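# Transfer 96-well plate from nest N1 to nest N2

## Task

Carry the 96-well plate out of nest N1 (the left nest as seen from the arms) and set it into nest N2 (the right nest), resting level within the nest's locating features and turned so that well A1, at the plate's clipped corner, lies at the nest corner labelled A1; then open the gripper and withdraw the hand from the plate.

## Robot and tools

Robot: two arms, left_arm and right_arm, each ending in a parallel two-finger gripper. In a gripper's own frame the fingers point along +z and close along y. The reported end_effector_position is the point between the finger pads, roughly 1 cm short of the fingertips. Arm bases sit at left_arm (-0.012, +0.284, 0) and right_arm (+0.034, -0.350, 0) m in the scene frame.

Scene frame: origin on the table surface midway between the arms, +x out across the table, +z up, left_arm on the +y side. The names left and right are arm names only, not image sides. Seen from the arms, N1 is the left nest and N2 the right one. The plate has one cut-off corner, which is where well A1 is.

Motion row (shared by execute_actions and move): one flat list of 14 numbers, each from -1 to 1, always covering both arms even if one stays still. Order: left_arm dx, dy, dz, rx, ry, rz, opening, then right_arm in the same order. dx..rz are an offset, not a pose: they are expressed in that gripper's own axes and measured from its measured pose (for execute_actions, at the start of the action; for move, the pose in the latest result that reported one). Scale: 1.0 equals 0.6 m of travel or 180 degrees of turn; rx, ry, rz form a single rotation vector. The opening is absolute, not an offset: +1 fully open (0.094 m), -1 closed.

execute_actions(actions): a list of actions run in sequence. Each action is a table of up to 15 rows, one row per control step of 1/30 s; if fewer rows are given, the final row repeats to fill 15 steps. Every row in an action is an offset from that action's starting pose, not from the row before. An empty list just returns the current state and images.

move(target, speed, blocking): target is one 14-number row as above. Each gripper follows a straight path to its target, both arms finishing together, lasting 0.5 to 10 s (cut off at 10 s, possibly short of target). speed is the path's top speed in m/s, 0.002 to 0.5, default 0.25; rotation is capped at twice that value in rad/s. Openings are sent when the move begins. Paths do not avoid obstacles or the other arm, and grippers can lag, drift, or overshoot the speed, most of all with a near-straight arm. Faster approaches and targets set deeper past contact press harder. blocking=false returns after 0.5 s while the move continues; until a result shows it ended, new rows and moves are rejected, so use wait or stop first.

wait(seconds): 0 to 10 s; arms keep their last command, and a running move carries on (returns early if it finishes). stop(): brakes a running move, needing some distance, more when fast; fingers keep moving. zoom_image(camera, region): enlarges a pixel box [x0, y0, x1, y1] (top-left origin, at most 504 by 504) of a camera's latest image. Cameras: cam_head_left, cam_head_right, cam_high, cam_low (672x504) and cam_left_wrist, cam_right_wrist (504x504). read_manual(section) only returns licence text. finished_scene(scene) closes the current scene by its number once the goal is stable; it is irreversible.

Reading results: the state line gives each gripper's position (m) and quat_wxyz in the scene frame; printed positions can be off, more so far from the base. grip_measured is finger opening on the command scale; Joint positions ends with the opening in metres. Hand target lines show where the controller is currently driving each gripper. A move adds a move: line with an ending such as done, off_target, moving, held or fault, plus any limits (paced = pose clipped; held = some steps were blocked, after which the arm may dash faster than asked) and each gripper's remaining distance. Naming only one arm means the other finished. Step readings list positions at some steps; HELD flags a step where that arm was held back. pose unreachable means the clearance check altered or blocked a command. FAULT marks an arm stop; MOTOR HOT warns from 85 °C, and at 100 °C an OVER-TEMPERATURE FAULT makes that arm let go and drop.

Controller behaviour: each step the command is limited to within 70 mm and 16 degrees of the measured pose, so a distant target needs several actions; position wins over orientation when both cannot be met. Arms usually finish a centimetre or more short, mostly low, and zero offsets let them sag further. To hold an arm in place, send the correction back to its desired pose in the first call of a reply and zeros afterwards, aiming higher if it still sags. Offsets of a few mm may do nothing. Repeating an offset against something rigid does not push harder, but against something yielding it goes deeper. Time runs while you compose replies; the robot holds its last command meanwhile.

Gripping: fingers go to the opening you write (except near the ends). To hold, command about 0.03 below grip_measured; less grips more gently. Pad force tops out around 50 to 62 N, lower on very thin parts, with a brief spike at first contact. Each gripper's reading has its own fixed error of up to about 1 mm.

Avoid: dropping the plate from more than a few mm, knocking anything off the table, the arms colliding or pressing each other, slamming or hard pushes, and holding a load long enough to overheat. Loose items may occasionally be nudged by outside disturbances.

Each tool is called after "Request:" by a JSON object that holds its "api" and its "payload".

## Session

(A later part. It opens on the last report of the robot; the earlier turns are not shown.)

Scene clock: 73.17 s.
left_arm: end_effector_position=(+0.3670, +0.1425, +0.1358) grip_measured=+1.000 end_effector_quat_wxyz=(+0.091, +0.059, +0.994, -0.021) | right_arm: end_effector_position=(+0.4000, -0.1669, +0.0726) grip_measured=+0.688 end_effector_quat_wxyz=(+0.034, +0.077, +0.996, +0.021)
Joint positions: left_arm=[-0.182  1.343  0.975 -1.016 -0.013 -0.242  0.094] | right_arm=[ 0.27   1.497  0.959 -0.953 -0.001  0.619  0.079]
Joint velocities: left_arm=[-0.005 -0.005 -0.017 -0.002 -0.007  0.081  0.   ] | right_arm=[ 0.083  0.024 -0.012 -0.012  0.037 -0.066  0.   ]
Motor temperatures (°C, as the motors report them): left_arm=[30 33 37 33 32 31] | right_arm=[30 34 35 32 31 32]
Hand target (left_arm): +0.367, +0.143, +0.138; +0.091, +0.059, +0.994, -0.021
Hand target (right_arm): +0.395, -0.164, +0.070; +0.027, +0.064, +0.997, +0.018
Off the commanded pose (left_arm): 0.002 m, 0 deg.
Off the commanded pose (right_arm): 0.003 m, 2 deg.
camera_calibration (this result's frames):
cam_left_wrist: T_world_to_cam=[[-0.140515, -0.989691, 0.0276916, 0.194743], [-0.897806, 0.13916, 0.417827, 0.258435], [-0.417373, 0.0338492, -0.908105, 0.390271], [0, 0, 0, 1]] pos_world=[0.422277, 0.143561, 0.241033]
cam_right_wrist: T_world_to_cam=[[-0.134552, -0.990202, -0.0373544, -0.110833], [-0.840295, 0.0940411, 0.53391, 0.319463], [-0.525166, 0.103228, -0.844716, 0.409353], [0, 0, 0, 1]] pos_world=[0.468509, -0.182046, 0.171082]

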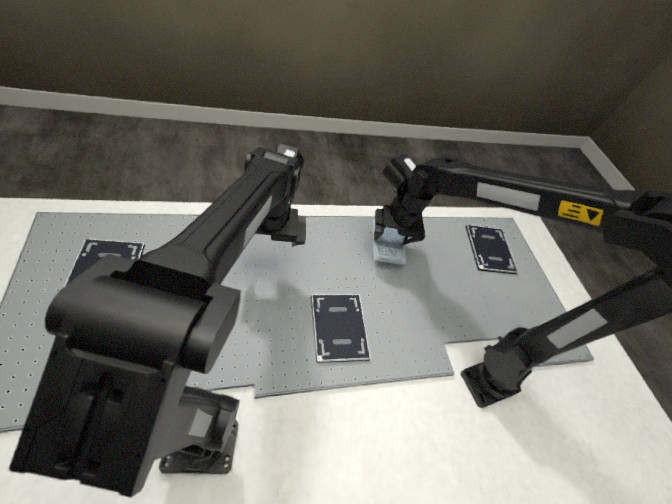

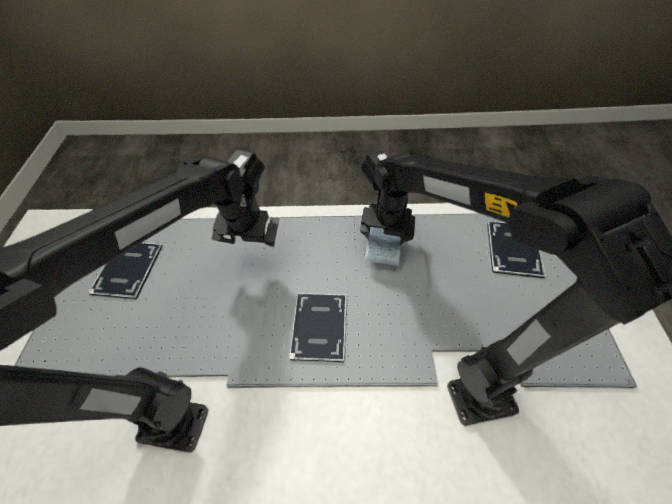

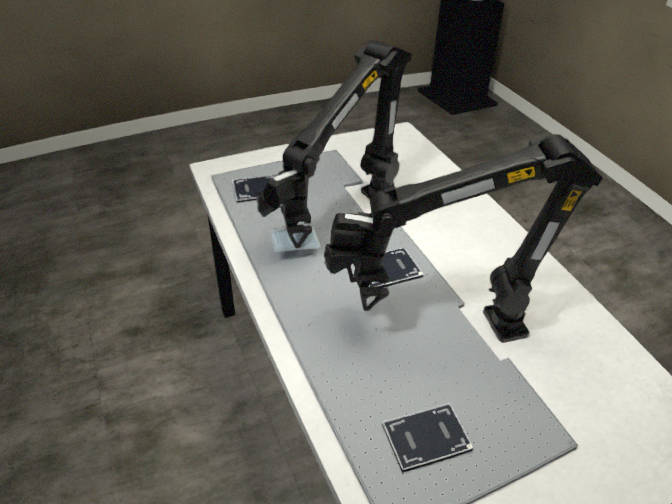

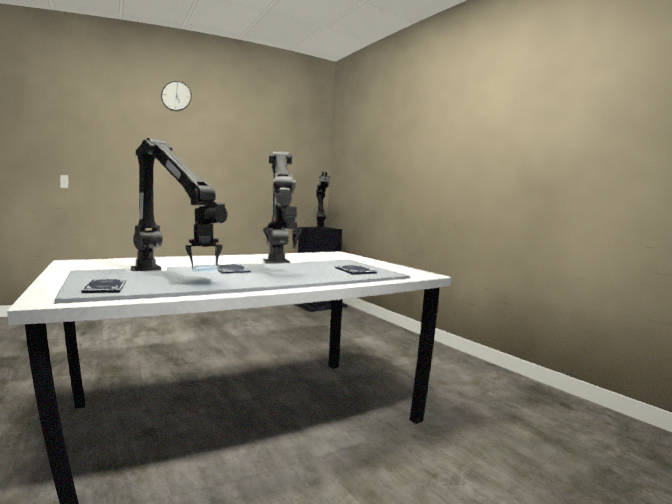

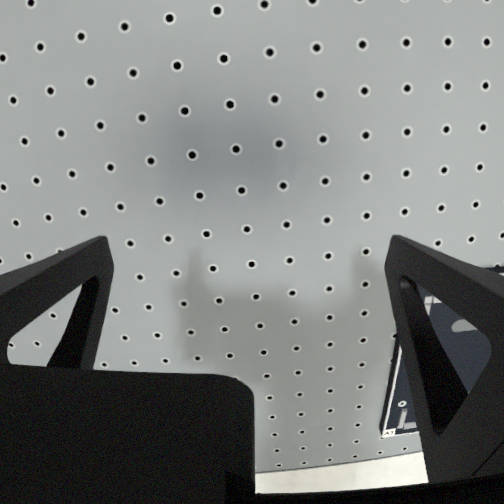

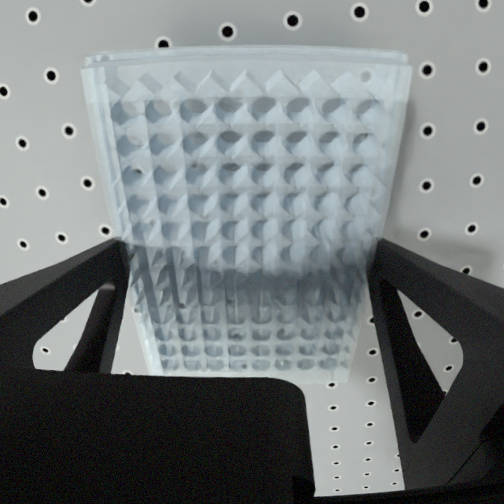

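Request:
{"api": "execute_actions", "payload": {"actions": [[[0,0,-0.003,0,0,0,1,-0.01717,0.00537,-0.01134,-0.0038,-0.0059,-0.0003,0.66],[0,0,-0.003,0,0,0,1,-0.0235,-0.00383,-0.01136,-0.0034,-0.0061,-0.001,0.66],[0,0,-0.003,0,0,0,1,-0.03235,-0.01723,-0.0114,-0.0028,-0.0065,-0.0019,0.66],[0,0,-0.003,0,0,0,1,-0.04305,-0.03442,-0.0115,-0.002,-0.007,-0.0031,0.66],[0,0,-0.003,0,0,0,1,-0.05463,-0.05433,-0.01167,-0.001,-0.0076,-0.0044,0.66],[0,0,-0.003,0,0,0,1,-0.06617,-0.07589,-0.01192,0,-0.0081,-0.0058,0.66],[0,0,-0.003,0,0,0,1,-0.07697,-0.09779,-0.01223,0.001,-0.0086,-0.0072,0.66],[0,0,-0.003,0,0,0,1,-0.08699,-0.12009,-0.01261,0.0021,-0.0091,-0.0086,0.66],[0,0,-0.003,0,0,0,1,-0.09623,-0.1427,-0.01306,0.0032,-0.0095,-0.01,0.66],[0,0,-0.003,0,0,0,1,-0.10468,-0.16563,-0.01357,0.00425,-0.0098,-0.0114,0.66],[0,0,-0.003,0,0,0,1,-0.11231,-0.18884,-0.01415,0.0054,-0.0101,-0.0128,0.66],[0,0,-0.003,0,0,0,1,-0.11914,-0.21229,-0.01479,0.0065,-0.0104,-0.0142,0.66],[0,0,-0.003,0,0,0,1,-0.12498,-0.2353,-0.01548,0.0076,-0.0107,-0.0155,0.66],[0,0,-0.003,0,0,0,1,-0.12975,-0.25711,-0.01618,0.0086,-0.0108,-0.0168,0.66],[0,0,-0.003,0,0,0,1,-0.1336,-0.2777,-0.01688,0.0096,-0.011,-0.018,0.66]]]}}

Scene clock: 77.97 s.
left_arm: end_effector_position=(+0.3670, +0.1425, +0.1358) grip_measured=+1.000 end_effector_quat_wxyz=(+0.091, +0.059, +0.994, -0.021) | right_arm: end_effector_position=(+0.4421, -0.3200, +0.0726) grip_measured=+0.688 end_effector_quat_wxyz=(+0.041, +0.105, +0.994, +0.003)
Joint positions: left_arm=[-0.182  1.343  0.975 -1.016 -0.013 -0.242  0.094] | right_arm=[-0.116  1.497  0.959 -0.953  0.008  0.288  0.079]
Joint velocities: left_arm=[-0.005 -0.024 -0.007 -0.012  0.022  0.007  0.   ] | right_arm=[-1.07   0.015  0.002 -0.007 -0.007 -0.96  -0.002]
Motor temperatures (°C, as the motors report them): left_arm=[30 33 37 33 32 31] | right_arm=[30 34 35 32 31 32]
Hand target (left_arm): +0.367, +0.143, +0.138; +0.091, +0.059, +0.994, -0.021
Hand target (right_arm): +0.449, -0.342, +0.081; +0.053, +0.057, +0.997, -0.000
Off the commanded pose (left_arm): 0.002 m, 0 deg.
Off the commanded pose (right_arm): 0.028 m, 6 deg.
Step readings (end_effector_position):
0: left_arm (+0.3670, +0.1425, +0.1358) | right_arm (+0.3993, -0.1653, +0.0726)
1: left_arm (+0.3670, +0.1425, +0.1358) | right_arm (+0.3993, -0.1653, +0.0726)
2: left_arm (+0.3670, +0.1425, +0.1358) | right_arm (+0.3995, -0.1658, +0.0726)
4: left_arm (+0.3670, +0.1425, +0.1358) | right_arm (+0.4017, -0.1702, +0.0726)
8: left_arm (+0.3670, +0.1425, +0.1358) | right_arm (+0.4173, -0.2066, +0.0726)
15: end_effector_position above
camera_calibration (this result's frames):
cam_left_wrist: T_world_to_cam=[[-0.140515, -0.989691, 0.0276916, 0.194743], [-0.897806, 0.13916, 0.417827, 0.258435], [-0.417373, 0.0338492, -0.908105, 0.390271], [0, 0, 0, 1]] pos_world=[0.422277, 0.143561, 0.241033]
cam_right_wrist: T_world_to_cam=[[-0.190658, -0.981645, -0.00484367, -0.23158], [-0.837412, 0.160066, 0.522608, 0.389875], [-0.51224, 0.103696, -0.852559, 0.442256], [0, 0, 0, 1]] pos_world=[0.508875, -0.335595, 0.172176]

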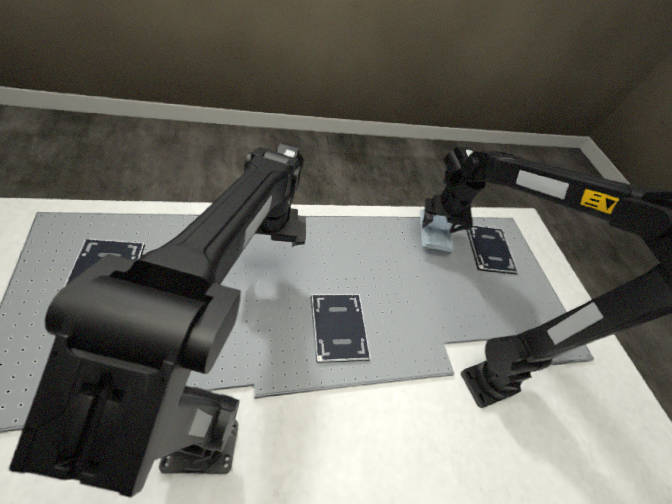

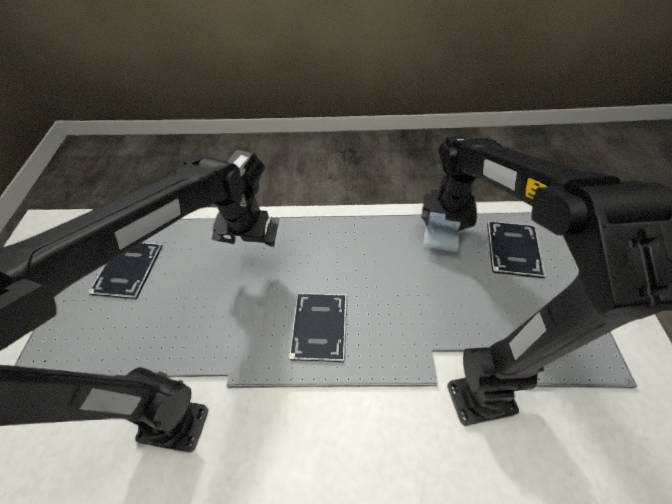

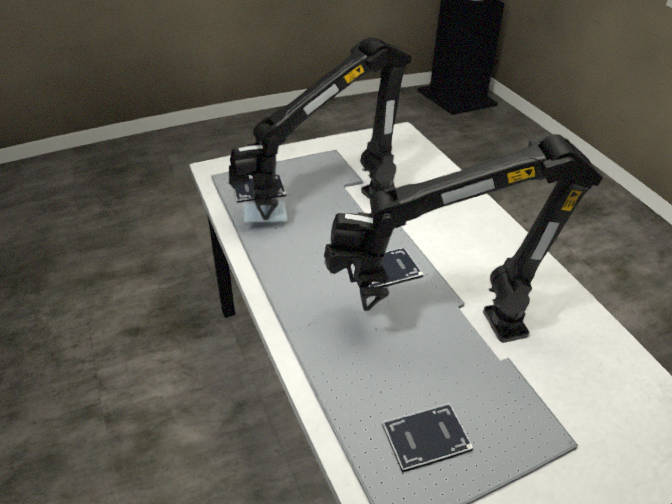

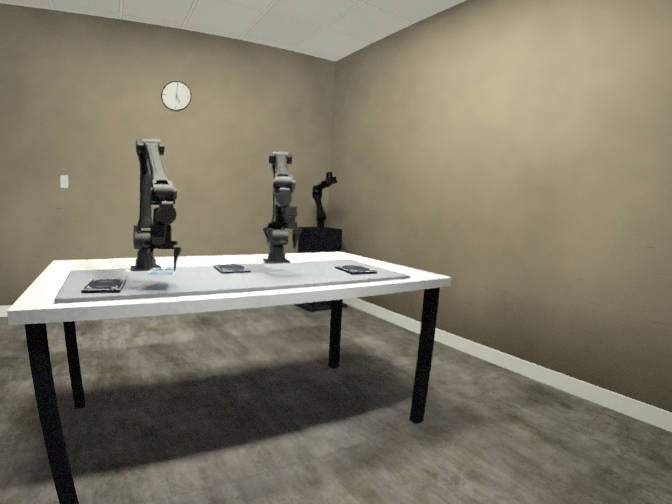

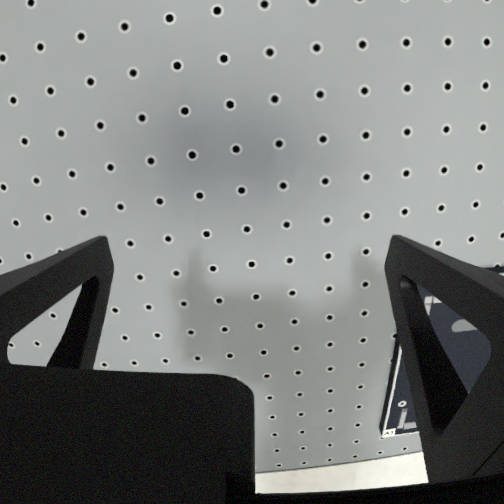

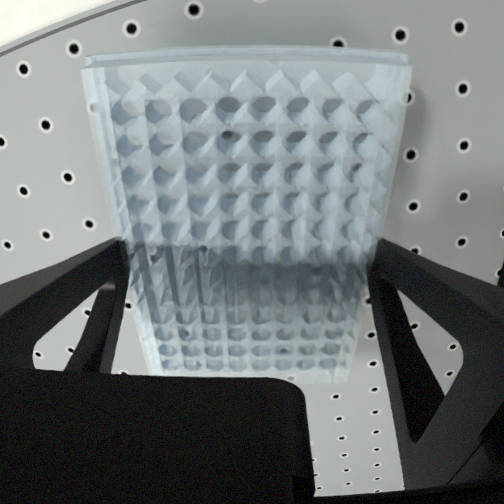

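Request:
{"api": "execute_actions", "payload": {"actions": []}}

Scene clock: 78.63 s.
left_arm: end_effector_position=(+0.3670, +0.1425, +0.1358) grip_measured=+1.000 end_effector_quat_wxyz=(+0.091, +0.059, +0.994, -0.021) | right_arm: end_effector_position=(+0.4432, -0.3449, +0.0727) grip_measured=+0.688 end_effector_quat_wxyz=(+0.041, +0.064, +0.997, -0.002)
Joint positions: left_arm=[-0.182  1.343  0.975 -1.016 -0.013 -0.242  0.094] | right_arm=[-0.176  1.497  0.959 -0.953  0.012  0.146  0.079]
Joint velocities: left_arm=[-0.005 -0.015  0.007  0.002 -0.037 -0.051  0.   ] | right_arm=[-0.015  0.005 -0.022 -0.002 -0.022 -0.007  0.001]
Motor temperatures (°C, as the motors report them): left_arm=[30 33 37 33 32 31] | right_arm=[30 34 35 32 31 32]
Hand target (left_arm): +0.367, +0.143, +0.138; +0.091, +0.059, +0.994, -0.021
Hand target (right_arm): +0.449, -0.342, +0.081; +0.053, +0.057, +0.997, -0.000
Off the commanded pose (left_arm): 0.002 m, 0 deg.
Off the commanded pose (right_arm): 0.012 m, 2 deg.
camera_calibration (this result's frames):
cam_left_wrist: T_world_to_cam=[[-0.140515, -0.989691, 0.0276916, 0.194743], [-0.897806, 0.13916, 0.417827, 0.258435], [-0.417373, 0.0338492, -0.908105, 0.390271], [0, 0, 0, 1]] pos_world=[0.422277, 0.143561, 0.241033]
cam_right_wrist: T_world_to_cam=[[-0.10958, -0.993927, 0.0100477, -0.297106], [-0.847679, 0.0987254, 0.521242, 0.378249], [-0.519069, 0.0486004, -0.85335, 0.429474], [0, 0, 0, 1]] pos_world=[0.511003, -0.353517, 0.172318]

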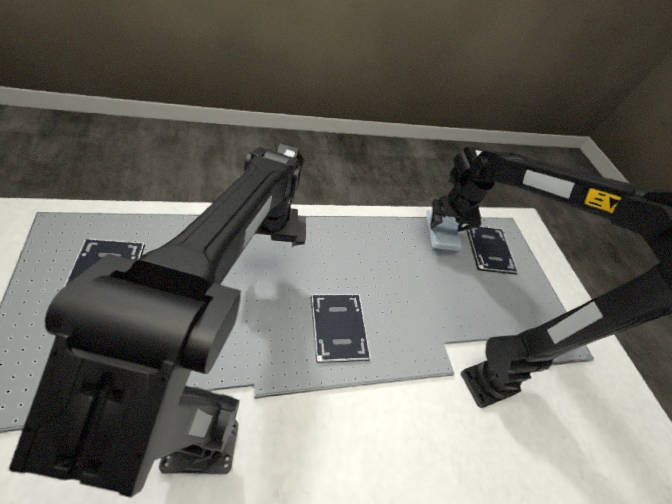

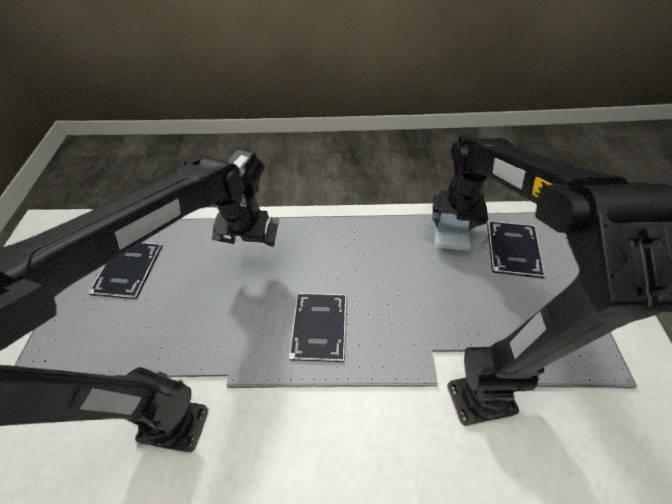

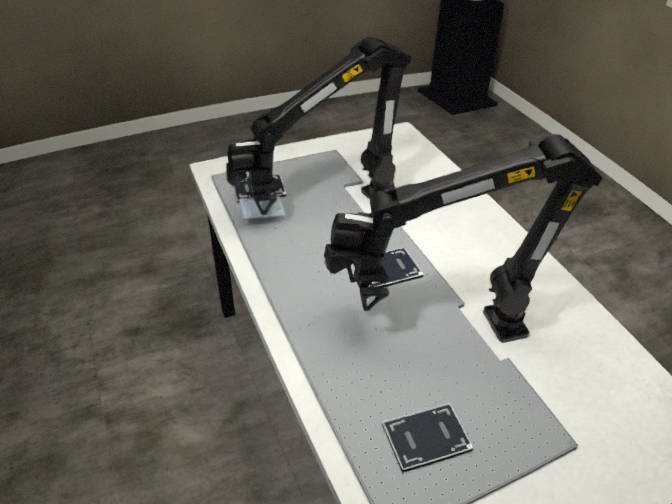

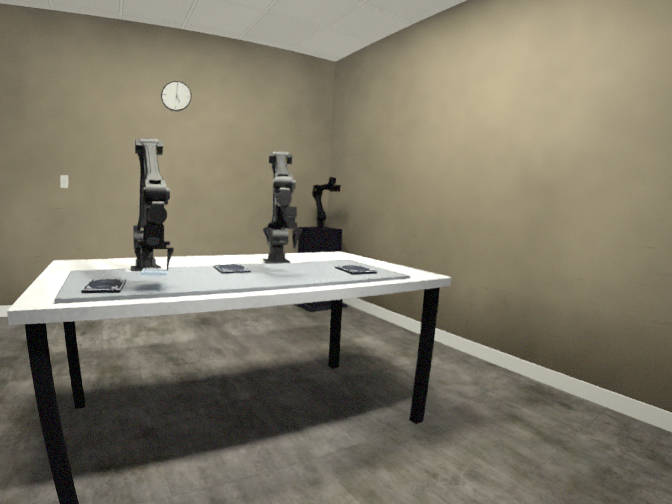

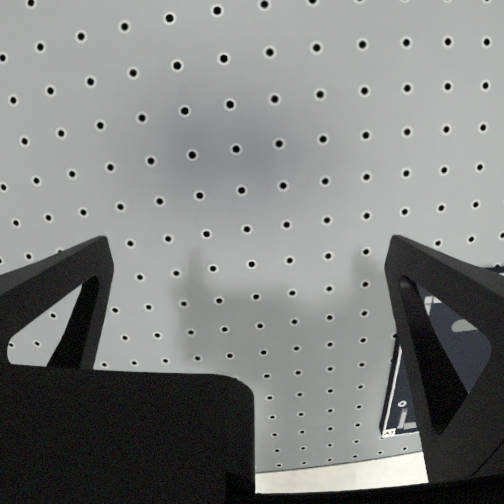

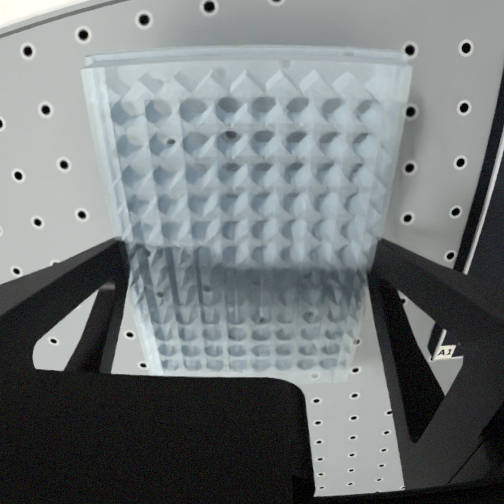

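Request:
{"api": "execute_actions", "payload": {"actions": [[[0,0,-0.003,0,0,0,1,-0.01537,0.00233,-0.01046,-0.0084,-0.0053,-0.006,0.66],[0,0,-0.003,0,0,0,1,-0.01719,-0.01149,-0.01032,-0.0077,-0.0056,-0.0125,0.66],[0,0,-0.003,0,0,0,1,-0.01939,-0.03225,-0.01013,-0.00675,-0.0058,-0.0188,0.66],[0,0,-0.003,0,0,0,1,-0.02124,-0.05797,-0.00688,-0.0055,-0.0051,-0.023,0.66],[0,0,-0.003,0,0,0,1,-0.02221,-0.08652,-0.00369,-0.0043,-0.0044,-0.0259,0.66],[0,0,-0.003,0,0,0,1,-0.02201,-0.11581,-0.00059,-0.0031,-0.0036,-0.0269,0.66],[0,0,-0.003,0,0,0,1,-0.02056,-0.14508,0.00241,-0.00195,-0.0027,-0.0263,0.66],[0,0,-0.003,0,0,0,1,-0.01796,-0.17361,0.0053,-0.001,-0.0018,-0.0245,0.66],[0,0,-0.003,0,0,0,1,-0.01442,-0.20064,0.00846,-0.0001,-0.0008,-0.0216,0.66],[0,0,-0.003,0,0,0,1,-0.01034,-0.22479,0.01124,0.0006,0.0001,-0.0178,0.66],[0,0,-0.003,0,0,0,1,-0.00618,-0.24538,0.01402,0.0012,0.0011,-0.0134,0.66],[0,0,-0.003,0,0,0,1,-0.00258,-0.2611,0.01682,0.0015,0.002,-0.0093,0.66],[0,0,-0.003,0,0,0,1,0.00014,-0.27201,0.01972,0.0017,0.0029,-0.0058,0.66],[0,0,-0.003,0,0,0,1,0.00192,-0.27884,0.02267,0.0017,0.0038,-0.0026,0.66],[0,0,-0.003,0,0,0,1,0.00286,-0.28221,0.02259,0.0018,0.0038,-0.001,0.66]]]}}

Scene clock: 85.83 s.
left_arm: end_effector_position=(+0.3670, +0.1425, +0.1358) grip_measured=+1.000 end_effector_quat_wxyz=(+0.091, +0.059, +0.994, -0.021) | right_arm: end_effector_position=(+0.4115, -0.5120, +0.0674) grip_measured=+0.688 end_effector_quat_wxyz=(+0.038, +0.103, +0.994, -0.008)
Joint positions: left_arm=[-0.182  1.343  0.975 -1.016 -0.013 -0.242  0.094] | right_arm=[-0.601  1.511  0.959 -0.943 -0.008 -0.2    0.079]
Joint velocities: left_arm=[-0.005 -0.024 -0.002 -0.007 -0.007  0.007  0.   ] | right_arm=[-0.679  0.161 -0.017  0.037 -0.037 -0.476 -0.001]
Motor temperatures (°C, as the motors report them): left_arm=[30 33 37 33 32 31] | right_arm=[30 34 35 32 31 32]
Hand target (left_arm): +0.367, +0.143, +0.138; +0.091, +0.059, +0.994, -0.021
Hand target (right_arm): +0.419, -0.511, +0.060; +0.036, +0.064, +0.997, -0.005
Off the commanded pose (left_arm): 0.002 m, 0 deg.
Off the commanded pose (right_arm): 0.013 m, 5 deg.
Step readings (end_effector_position):
0: left_arm (+0.3670, +0.1425, +0.1358) | right_arm (+0.4432, -0.3449, +0.0727)
1: left_arm (+0.3670, +0.1425, +0.1358) | right_arm (+0.4431, -0.3434, +0.0726)
2: left_arm (+0.3670, +0.1425, +0.1358) | right_arm (+0.4431, -0.3426, +0.0726)
4: left_arm (+0.3670, +0.1425, +0.1358) | right_arm (+0.4432, -0.3477, +0.0726)
8: left_arm (+0.3670, +0.1425, +0.1358) | right_arm (+0.4407, -0.3953, +0.0726)
15: end_effector_position above
camera_calibration (this result's frames):
cam_left_wrist: T_world_to_cam=[[-0.140515, -0.989691, 0.0276916, 0.194743], [-0.897806, 0.13916, 0.417827, 0.258435], [-0.417373, 0.0338492, -0.908105, 0.390271], [0, 0, 0, 1]] pos_world=[0.422277, 0.143561, 0.241033]
cam_right_wrist: T_world_to_cam=[[-0.187834, -0.982045, 0.0174683, -0.428796], [-0.833892, 0.168844, 0.525467, 0.400569], [-0.518982, 0.084134, -0.850634, 0.434589], [0, 0, 0, 1]] pos_world=[0.479033, -0.525294, 0.166681]

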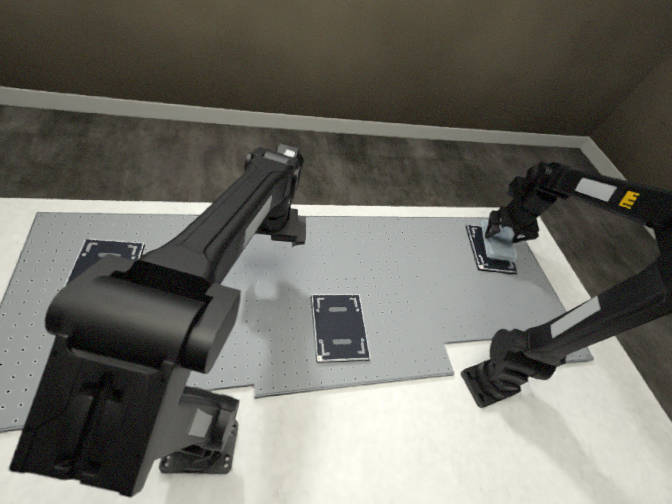

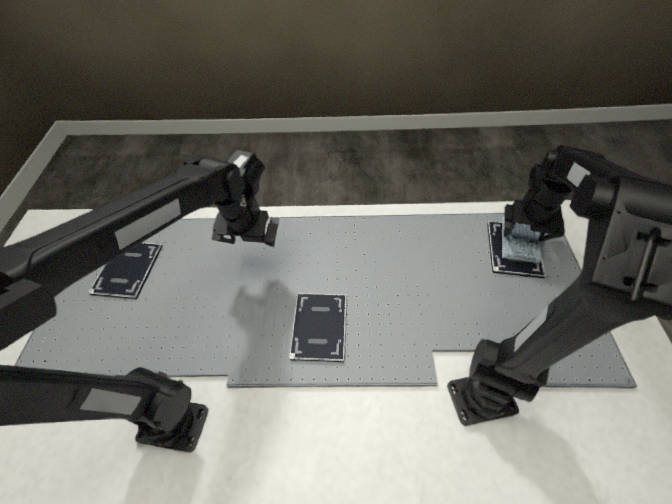

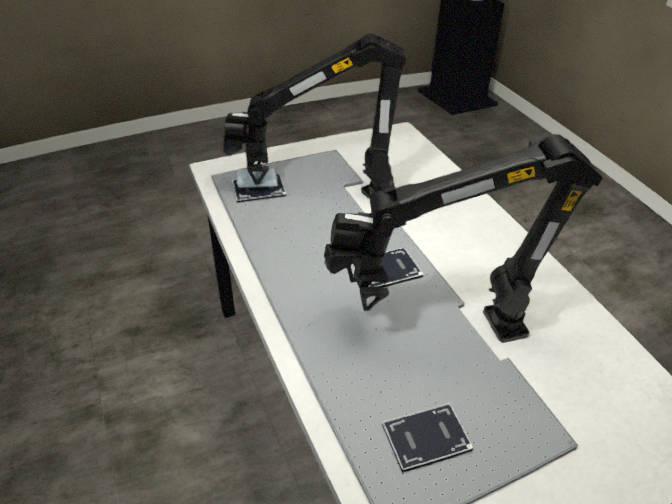

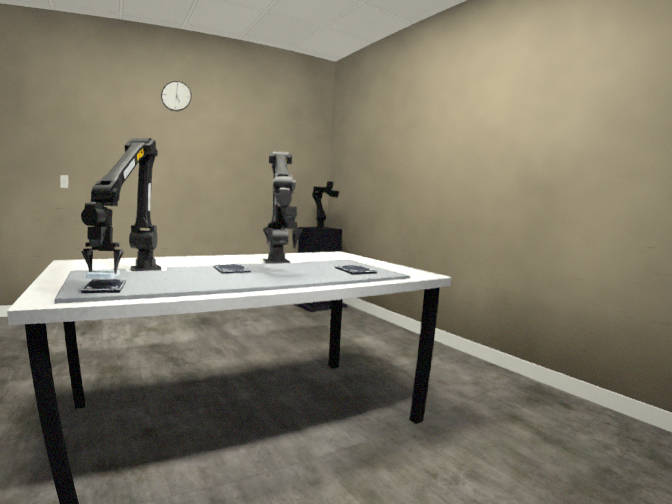

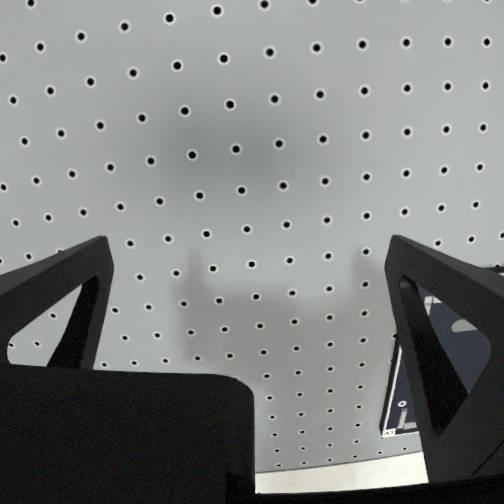

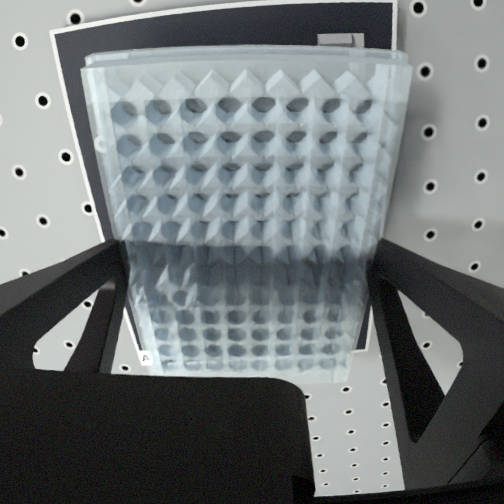

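Request:
{"api": "execute_actions", "payload": {"actions": []}}

Scene clock: 86.37 s.
left_arm: end_effector_position=(+0.3670, +0.1425, +0.1358) grip_measured=+1.000 end_effector_quat_wxyz=(+0.091, +0.059, +0.994, -0.021) | right_arm: end_effector_position=(+0.4107, -0.5105, +0.0594) grip_measured=+0.688 end_effector_quat_wxyz=(+0.029, +0.071, +0.997, -0.003)
Joint positions: left_arm=[-0.182  1.343  0.975 -1.016 -0.013 -0.242  0.094] | right_arm=[-0.601  1.531  0.959 -0.942 -0.013 -0.264  0.079]
Joint velocities: left_arm=[ 0.005 -0.015  0.002  0.007  0.051 -0.095  0.   ] | right_arm=[ 0.015 -0.015 -0.002  0.007 -0.037 -0.081 -0.   ]
Motor temperatures (°C, as the motors report them): left_arm=[30 33 37 33 32 31] | right_arm=[30 34 35 32 31 32]
Hand target (left_arm): +0.367, +0.143, +0.138; +0.091, +0.059, +0.994, -0.021
Hand target (right_arm): +0.420, -0.511, +0.060; +0.037, +0.064, +0.997, -0.005
Off the commanded pose (left_arm): 0.002 m, 0 deg.
Off the commanded pose (right_arm): 0.011 m, 1 deg.
camera_calibration (this result's frames):
cam_left_wrist: T_world_to_cam=[[-0.140515, -0.989691, 0.0276916, 0.194743], [-0.897806, 0.13916, 0.417827, 0.258435], [-0.417373, 0.0338492, -0.908105, 0.390271], [0, 0, 0, 1]] pos_world=[0.422277, 0.143561, 0.241033]
cam_right_wrist: T_world_to_cam=[[-0.124143, -0.992184, 0.012653, -0.458414], [-0.8333, 0.111169, 0.541529, 0.373233], [-0.538702, 0.0566832, -0.840587, 0.420754], [0, 0, 0, 1]] pos_world=[0.480768, -0.520172, 0.157364]

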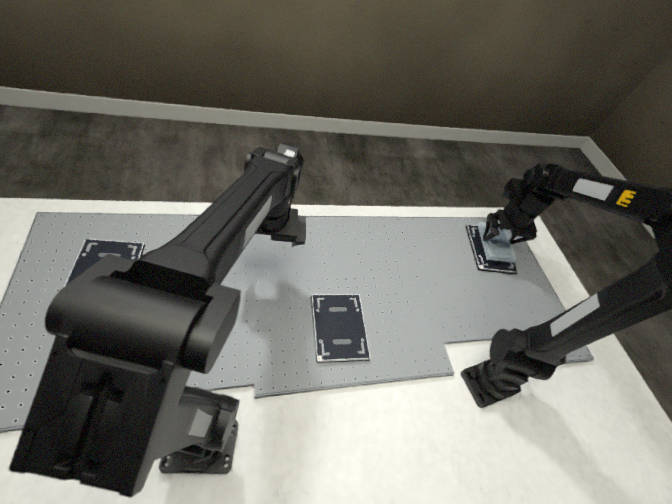

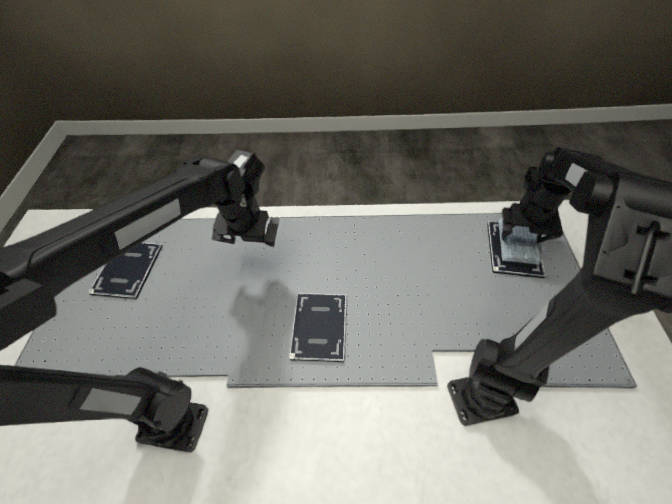

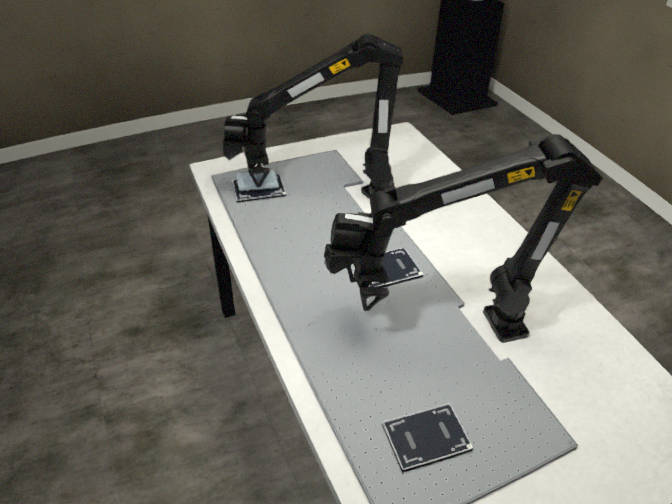

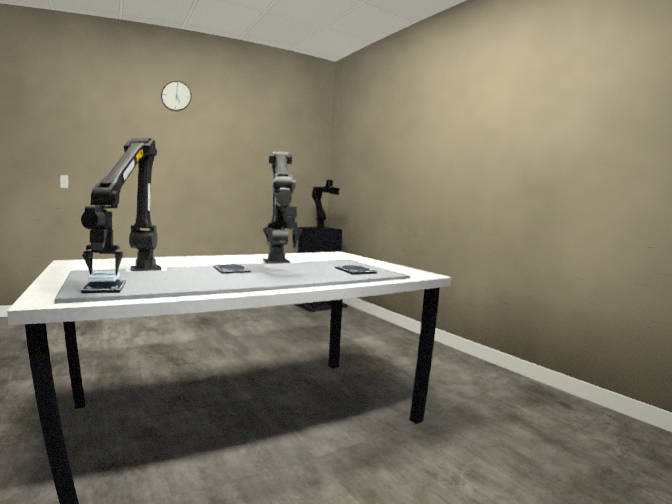

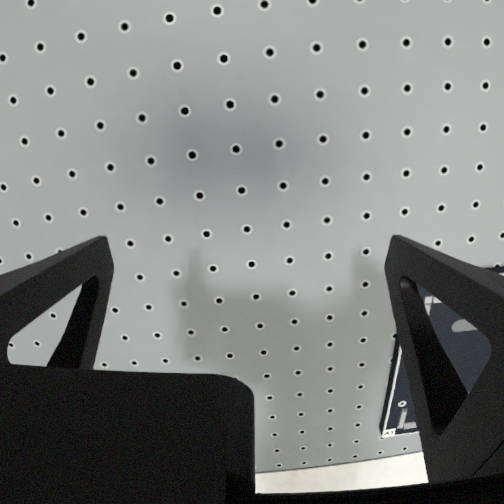

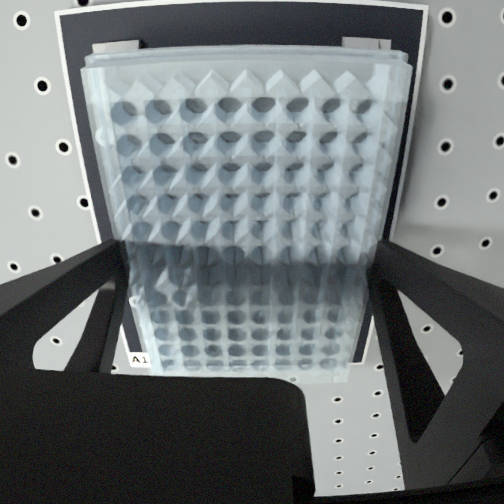

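Request:
{"api": "zoom_image", "payload": {"camera": "cam_right_wrist", "region": [40, 0, 200, 100]}}

Request:
{"api": "zoom_image", "payload": {"camera": "cam_right_wrist", "region": [290, 0, 450, 100]}}

Region (40, 0, 200, 100) of cam_right_wrist's 504x504 image, scaled by 3.150, with more detail than that image has; it fills the top 315 rows of this view, and the rest is white.

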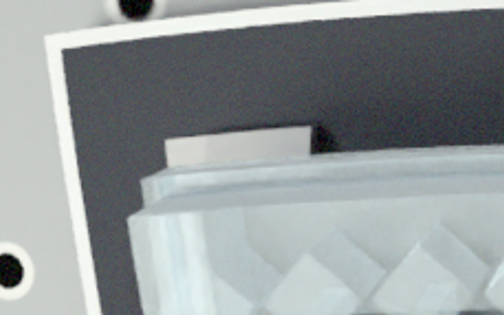

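Region (290, 0, 450, 100) of cam_right_wrist's 504x504 image, scaled by 3.150, with more detail than that image has; it fills the top 315 rows of this view, and the rest is white.

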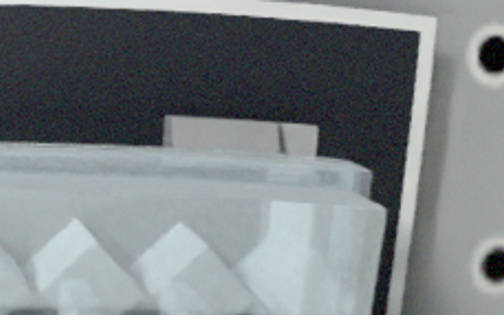

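Request:
{"api": "execute_actions", "payload": {"actions": []}}

Scene clock: 90.37 s.
left_arm: end_effector_position=(+0.3670, +0.1425, +0.1358) grip_measured=+1.000 end_effector_quat_wxyz=(+0.091, +0.059, +0.994, -0.021) | right_arm: end_effector_position=(+0.4107, -0.5105, +0.0594) grip_measured=+0.688 end_effector_quat_wxyz=(+0.029, +0.071, +0.997, -0.003)
Joint positions: left_arm=[-0.182  1.343  0.975 -1.016 -0.013 -0.242  0.094] | right_arm=[-0.601  1.531  0.959 -0.942 -0.013 -0.265  0.079]
Joint velocities: left_arm=[-0.015 -0.005 -0.002  0.007 -0.037  0.007  0.   ] | right_arm=[ 0.005 -0.005 -0.007  0.002 -0.007 -0.037  0.   ]
Motor temperatures (°C, as the motors report them): left_arm=[30 33 37 33 32 31] | right_arm=[30 34 35 32 31 32]
Hand target (left_arm): +0.367, +0.143, +0.138; +0.091, +0.059, +0.994, -0.021
Hand target (right_arm): +0.420, -0.511, +0.060; +0.037, +0.064, +0.997, -0.005
Off the commanded pose (left_arm): 0.002 m, 0 deg.
Off the commanded pose (right_arm): 0.011 m, 1 deg.
camera_calibration (this result's frames):
cam_left_wrist: T_world_to_cam=[[-0.140515, -0.989691, 0.0276916, 0.194743], [-0.897806, 0.13916, 0.417827, 0.258435], [-0.417373, 0.0338492, -0.908105, 0.390271], [0, 0, 0, 1]] pos_world=[0.422277, 0.143561, 0.241033]
cam_right_wrist: T_world_to_cam=[[-0.122631, -0.992371, 0.0127411, -0.459135], [-0.833459, 0.109946, 0.541533, 0.372674], [-0.538802, 0.0557895, -0.840583, 0.420339], [0, 0, 0, 1]] pos_world=[0.480784, -0.520057, 0.157364]

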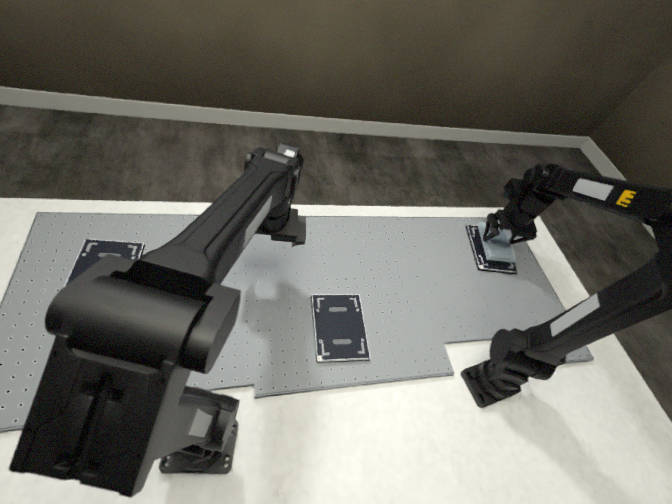

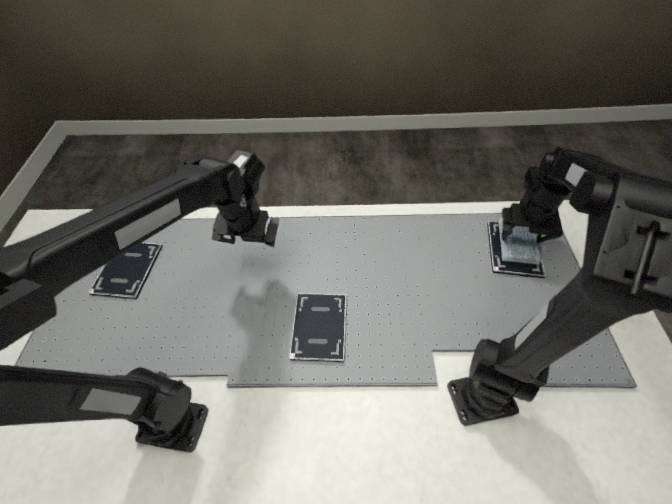

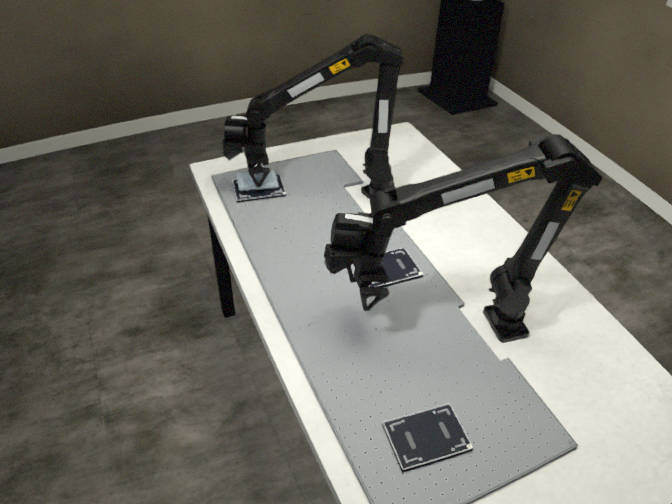

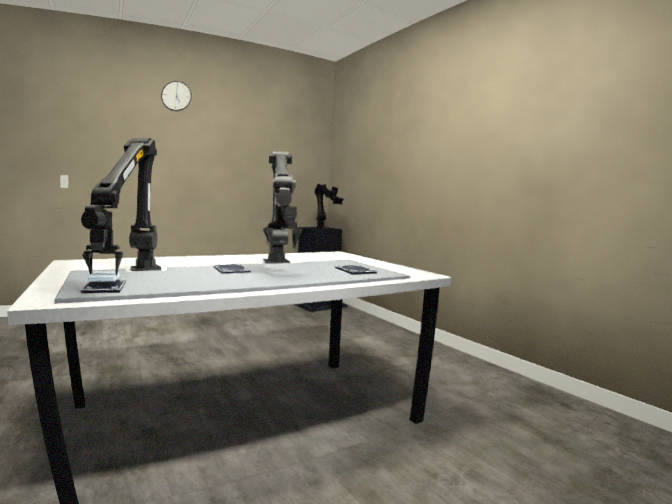

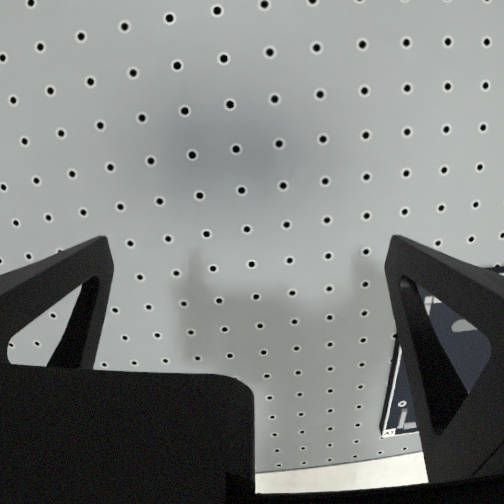

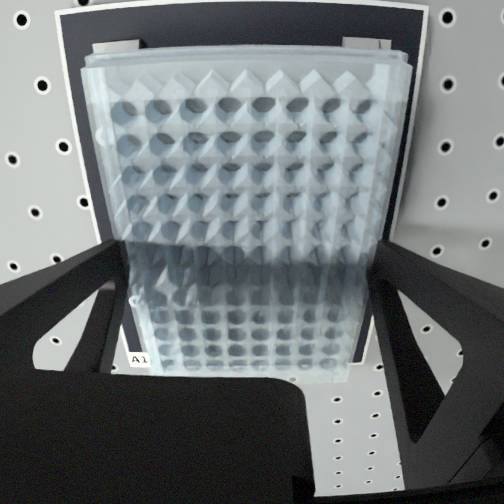

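Request:
{"api": "execute_actions", "payload": {"actions": [[[0,0,-0.003,0,0,0,1,-0.01431,-0.00389,0,0.00125,-0.0046,-0.003,0.66],[0,0,-0.003,0,0,0,1,-0.01396,-0.00383,0.0023,0.001,-0.0037,-0.0035,0.66],[0,0,-0.003,0,0,0,1,-0.01361,-0.00376,0.0047,0.00075,-0.0028,-0.0041,0.66],[0,0,-0.003,0,0,0,1,-0.01326,-0.0037,0.007,0.0005,-0.0018,-0.0041,0.66],[0,0,-0.003,0,0,0,1,-0.01291,-0.00364,0.0094,0.00025,-0.0009,-0.0041,0.66],[0,0,-0.003,0,0,0,1,-0.01256,-0.00358,0.0117,0,0,-0.0041,0.66],[0,0,-0.003,0,0,0,1,-0.0122,-0.00351,0.014,-0.00025,0.0009,-0.0041,0.66],[0,0,-0.003,0,0,0,1,-0.01185,-0.00345,0.0164,-0.0005,0.0018,-0.0041,0.66],[0,0,-0.003,0,0,0,1,-0.0115,-0.00339,0.0187,-0.00075,0.0028,-0.0041,0.66],[0,0,-0.003,0,0,0,1,-0.01122,-0.00334,0.0206,-0.00095,0.0035,-0.0041,0.66],[0,0,-0.003,0,0,0,1,-0.011,-0.0033,0.022,-0.0011,0.0041,-0.0041,0.66],[0,0,-0.003,0,0,0,1,-0.0108,-0.00326,0.0234,-0.00125,0.0046,-0.0041,0.66]]]}}

Scene clock: 92.57 s.
left_arm: end_effector_position=(+0.3670, +0.1425, +0.1358) grip_measured=+1.000 end_effector_quat_wxyz=(+0.091, +0.059, +0.994, -0.021) | right_arm: end_effector_position=(+0.4094, -0.5099, +0.0466) grip_measured=+0.688 end_effector_quat_wxyz=(+0.015, +0.068, +0.998, +0.001)
Joint positions: left_arm=[-0.182  1.343  0.975 -1.016 -0.013 -0.242  0.094] | right_arm=[-0.601  1.565  0.959 -0.938 -0.013 -0.271  0.079]
Joint velocities: left_arm=[-0.005 -0.005  0.012 -0.022 -0.007 -0.037  0.   ] | right_arm=[-0.005  0.054  0.002 -0.007  0.022 -0.022 -0.   ]
Motor temperatures (°C, as the motors report them): left_arm=[30 33 37 33 32 31] | right_arm=[30 34 35 32 31 32]
Hand target (left_arm): +0.367, +0.143, +0.138; +0.091, +0.059, +0.994, -0.021
Hand target (right_arm): +0.417, -0.514, +0.046; +0.022, +0.064, +0.998, -0.001
Off the commanded pose (left_arm): 0.002 m, 0 deg.
Off the commanded pose (right_arm): 0.009 m, 1 deg.
Step readings (end_effector_position):
0: left_arm (+0.3670, +0.1425, +0.1358) | right_arm (+0.4107, -0.5105, +0.0594)
1: left_arm (+0.3670, +0.1425, +0.1358) | right_arm (+0.4107, -0.5105, +0.0594)
2: left_arm (+0.3670, +0.1425, +0.1358) | right_arm (+0.4107, -0.5105, +0.0594)
4: left_arm (+0.3670, +0.1425, +0.1358) | right_arm (+0.4107, -0.5105, +0.0592)
8: left_arm (+0.3670, +0.1425, +0.1358) | right_arm (+0.4106, -0.5105, +0.0561)
15: end_effector_position above
camera_calibration (this result's frames):
cam_left_wrist: T_world_to_cam=[[-0.140515, -0.989691, 0.0276916, 0.194743], [-0.897806, 0.13916, 0.417827, 0.258435], [-0.417373, 0.0338492, -0.908105, 0.390271], [0, 0, 0, 1]] pos_world=[0.422277, 0.143561, 0.241033]
cam_right_wrist: T_world_to_cam=[[-0.116345, -0.993197, 0.00490755, -0.461196], [-0.819548, 0.098792, 0.564431, 0.365986], [-0.561075, 0.0616465, -0.825466, 0.420226], [0, 0, 0, 1]] pos_world=[0.482064, -0.52012, 0.142571]

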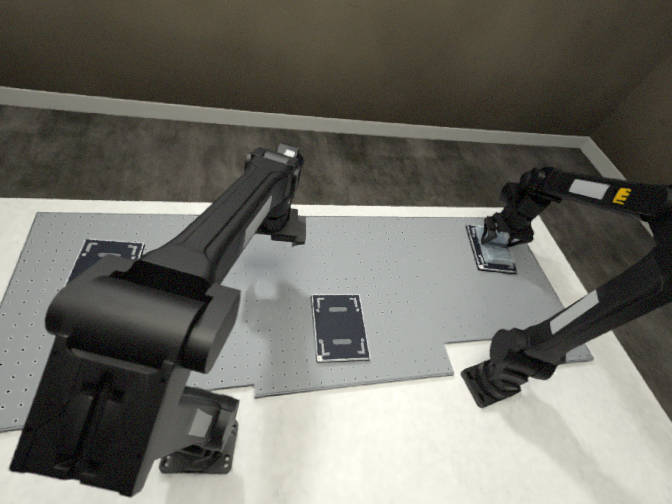

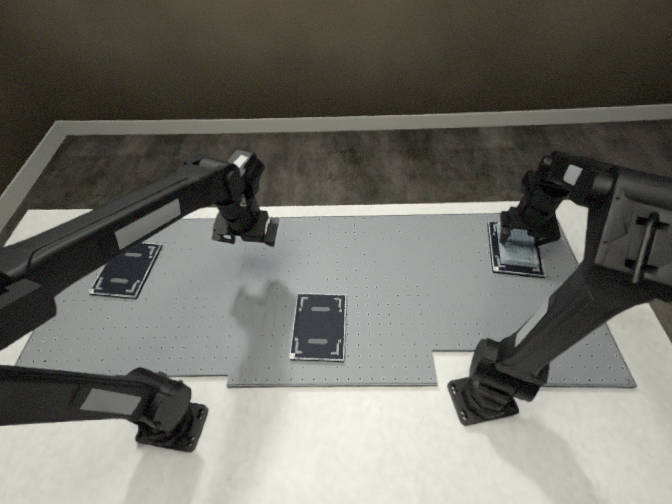

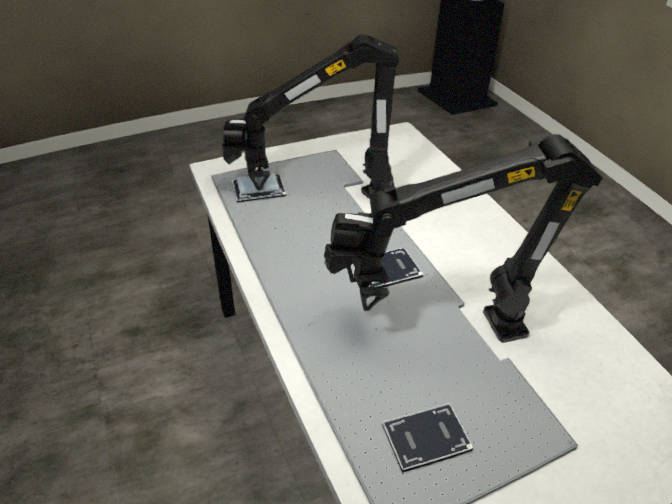

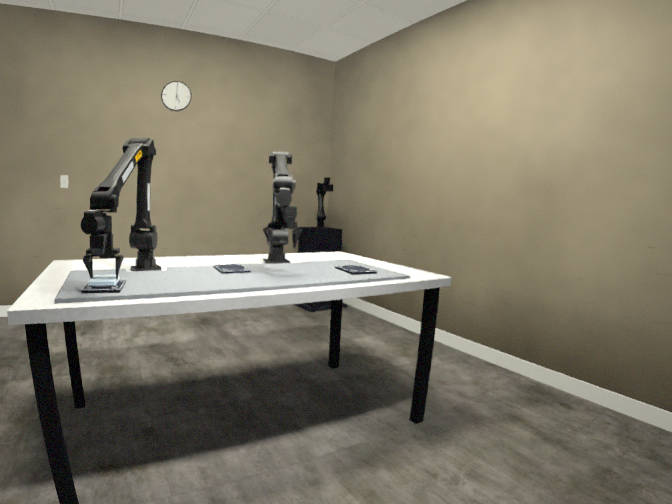

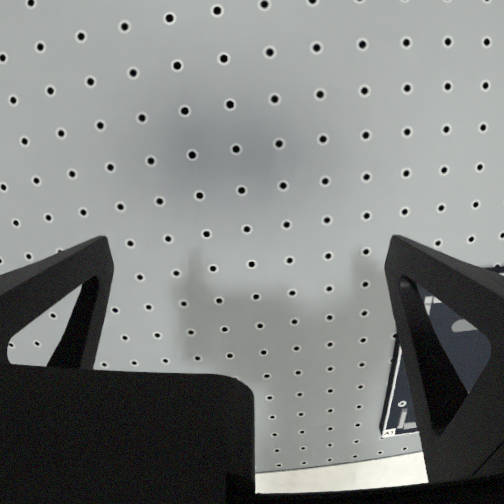

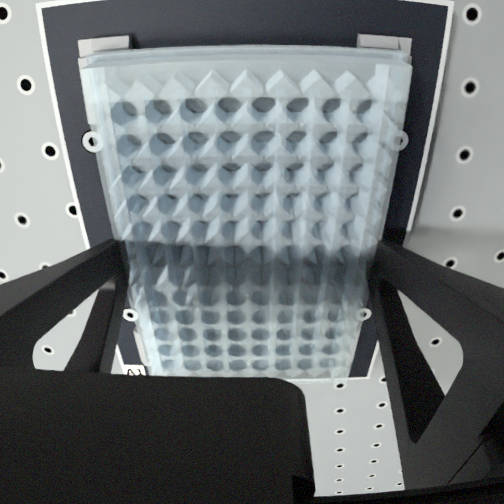

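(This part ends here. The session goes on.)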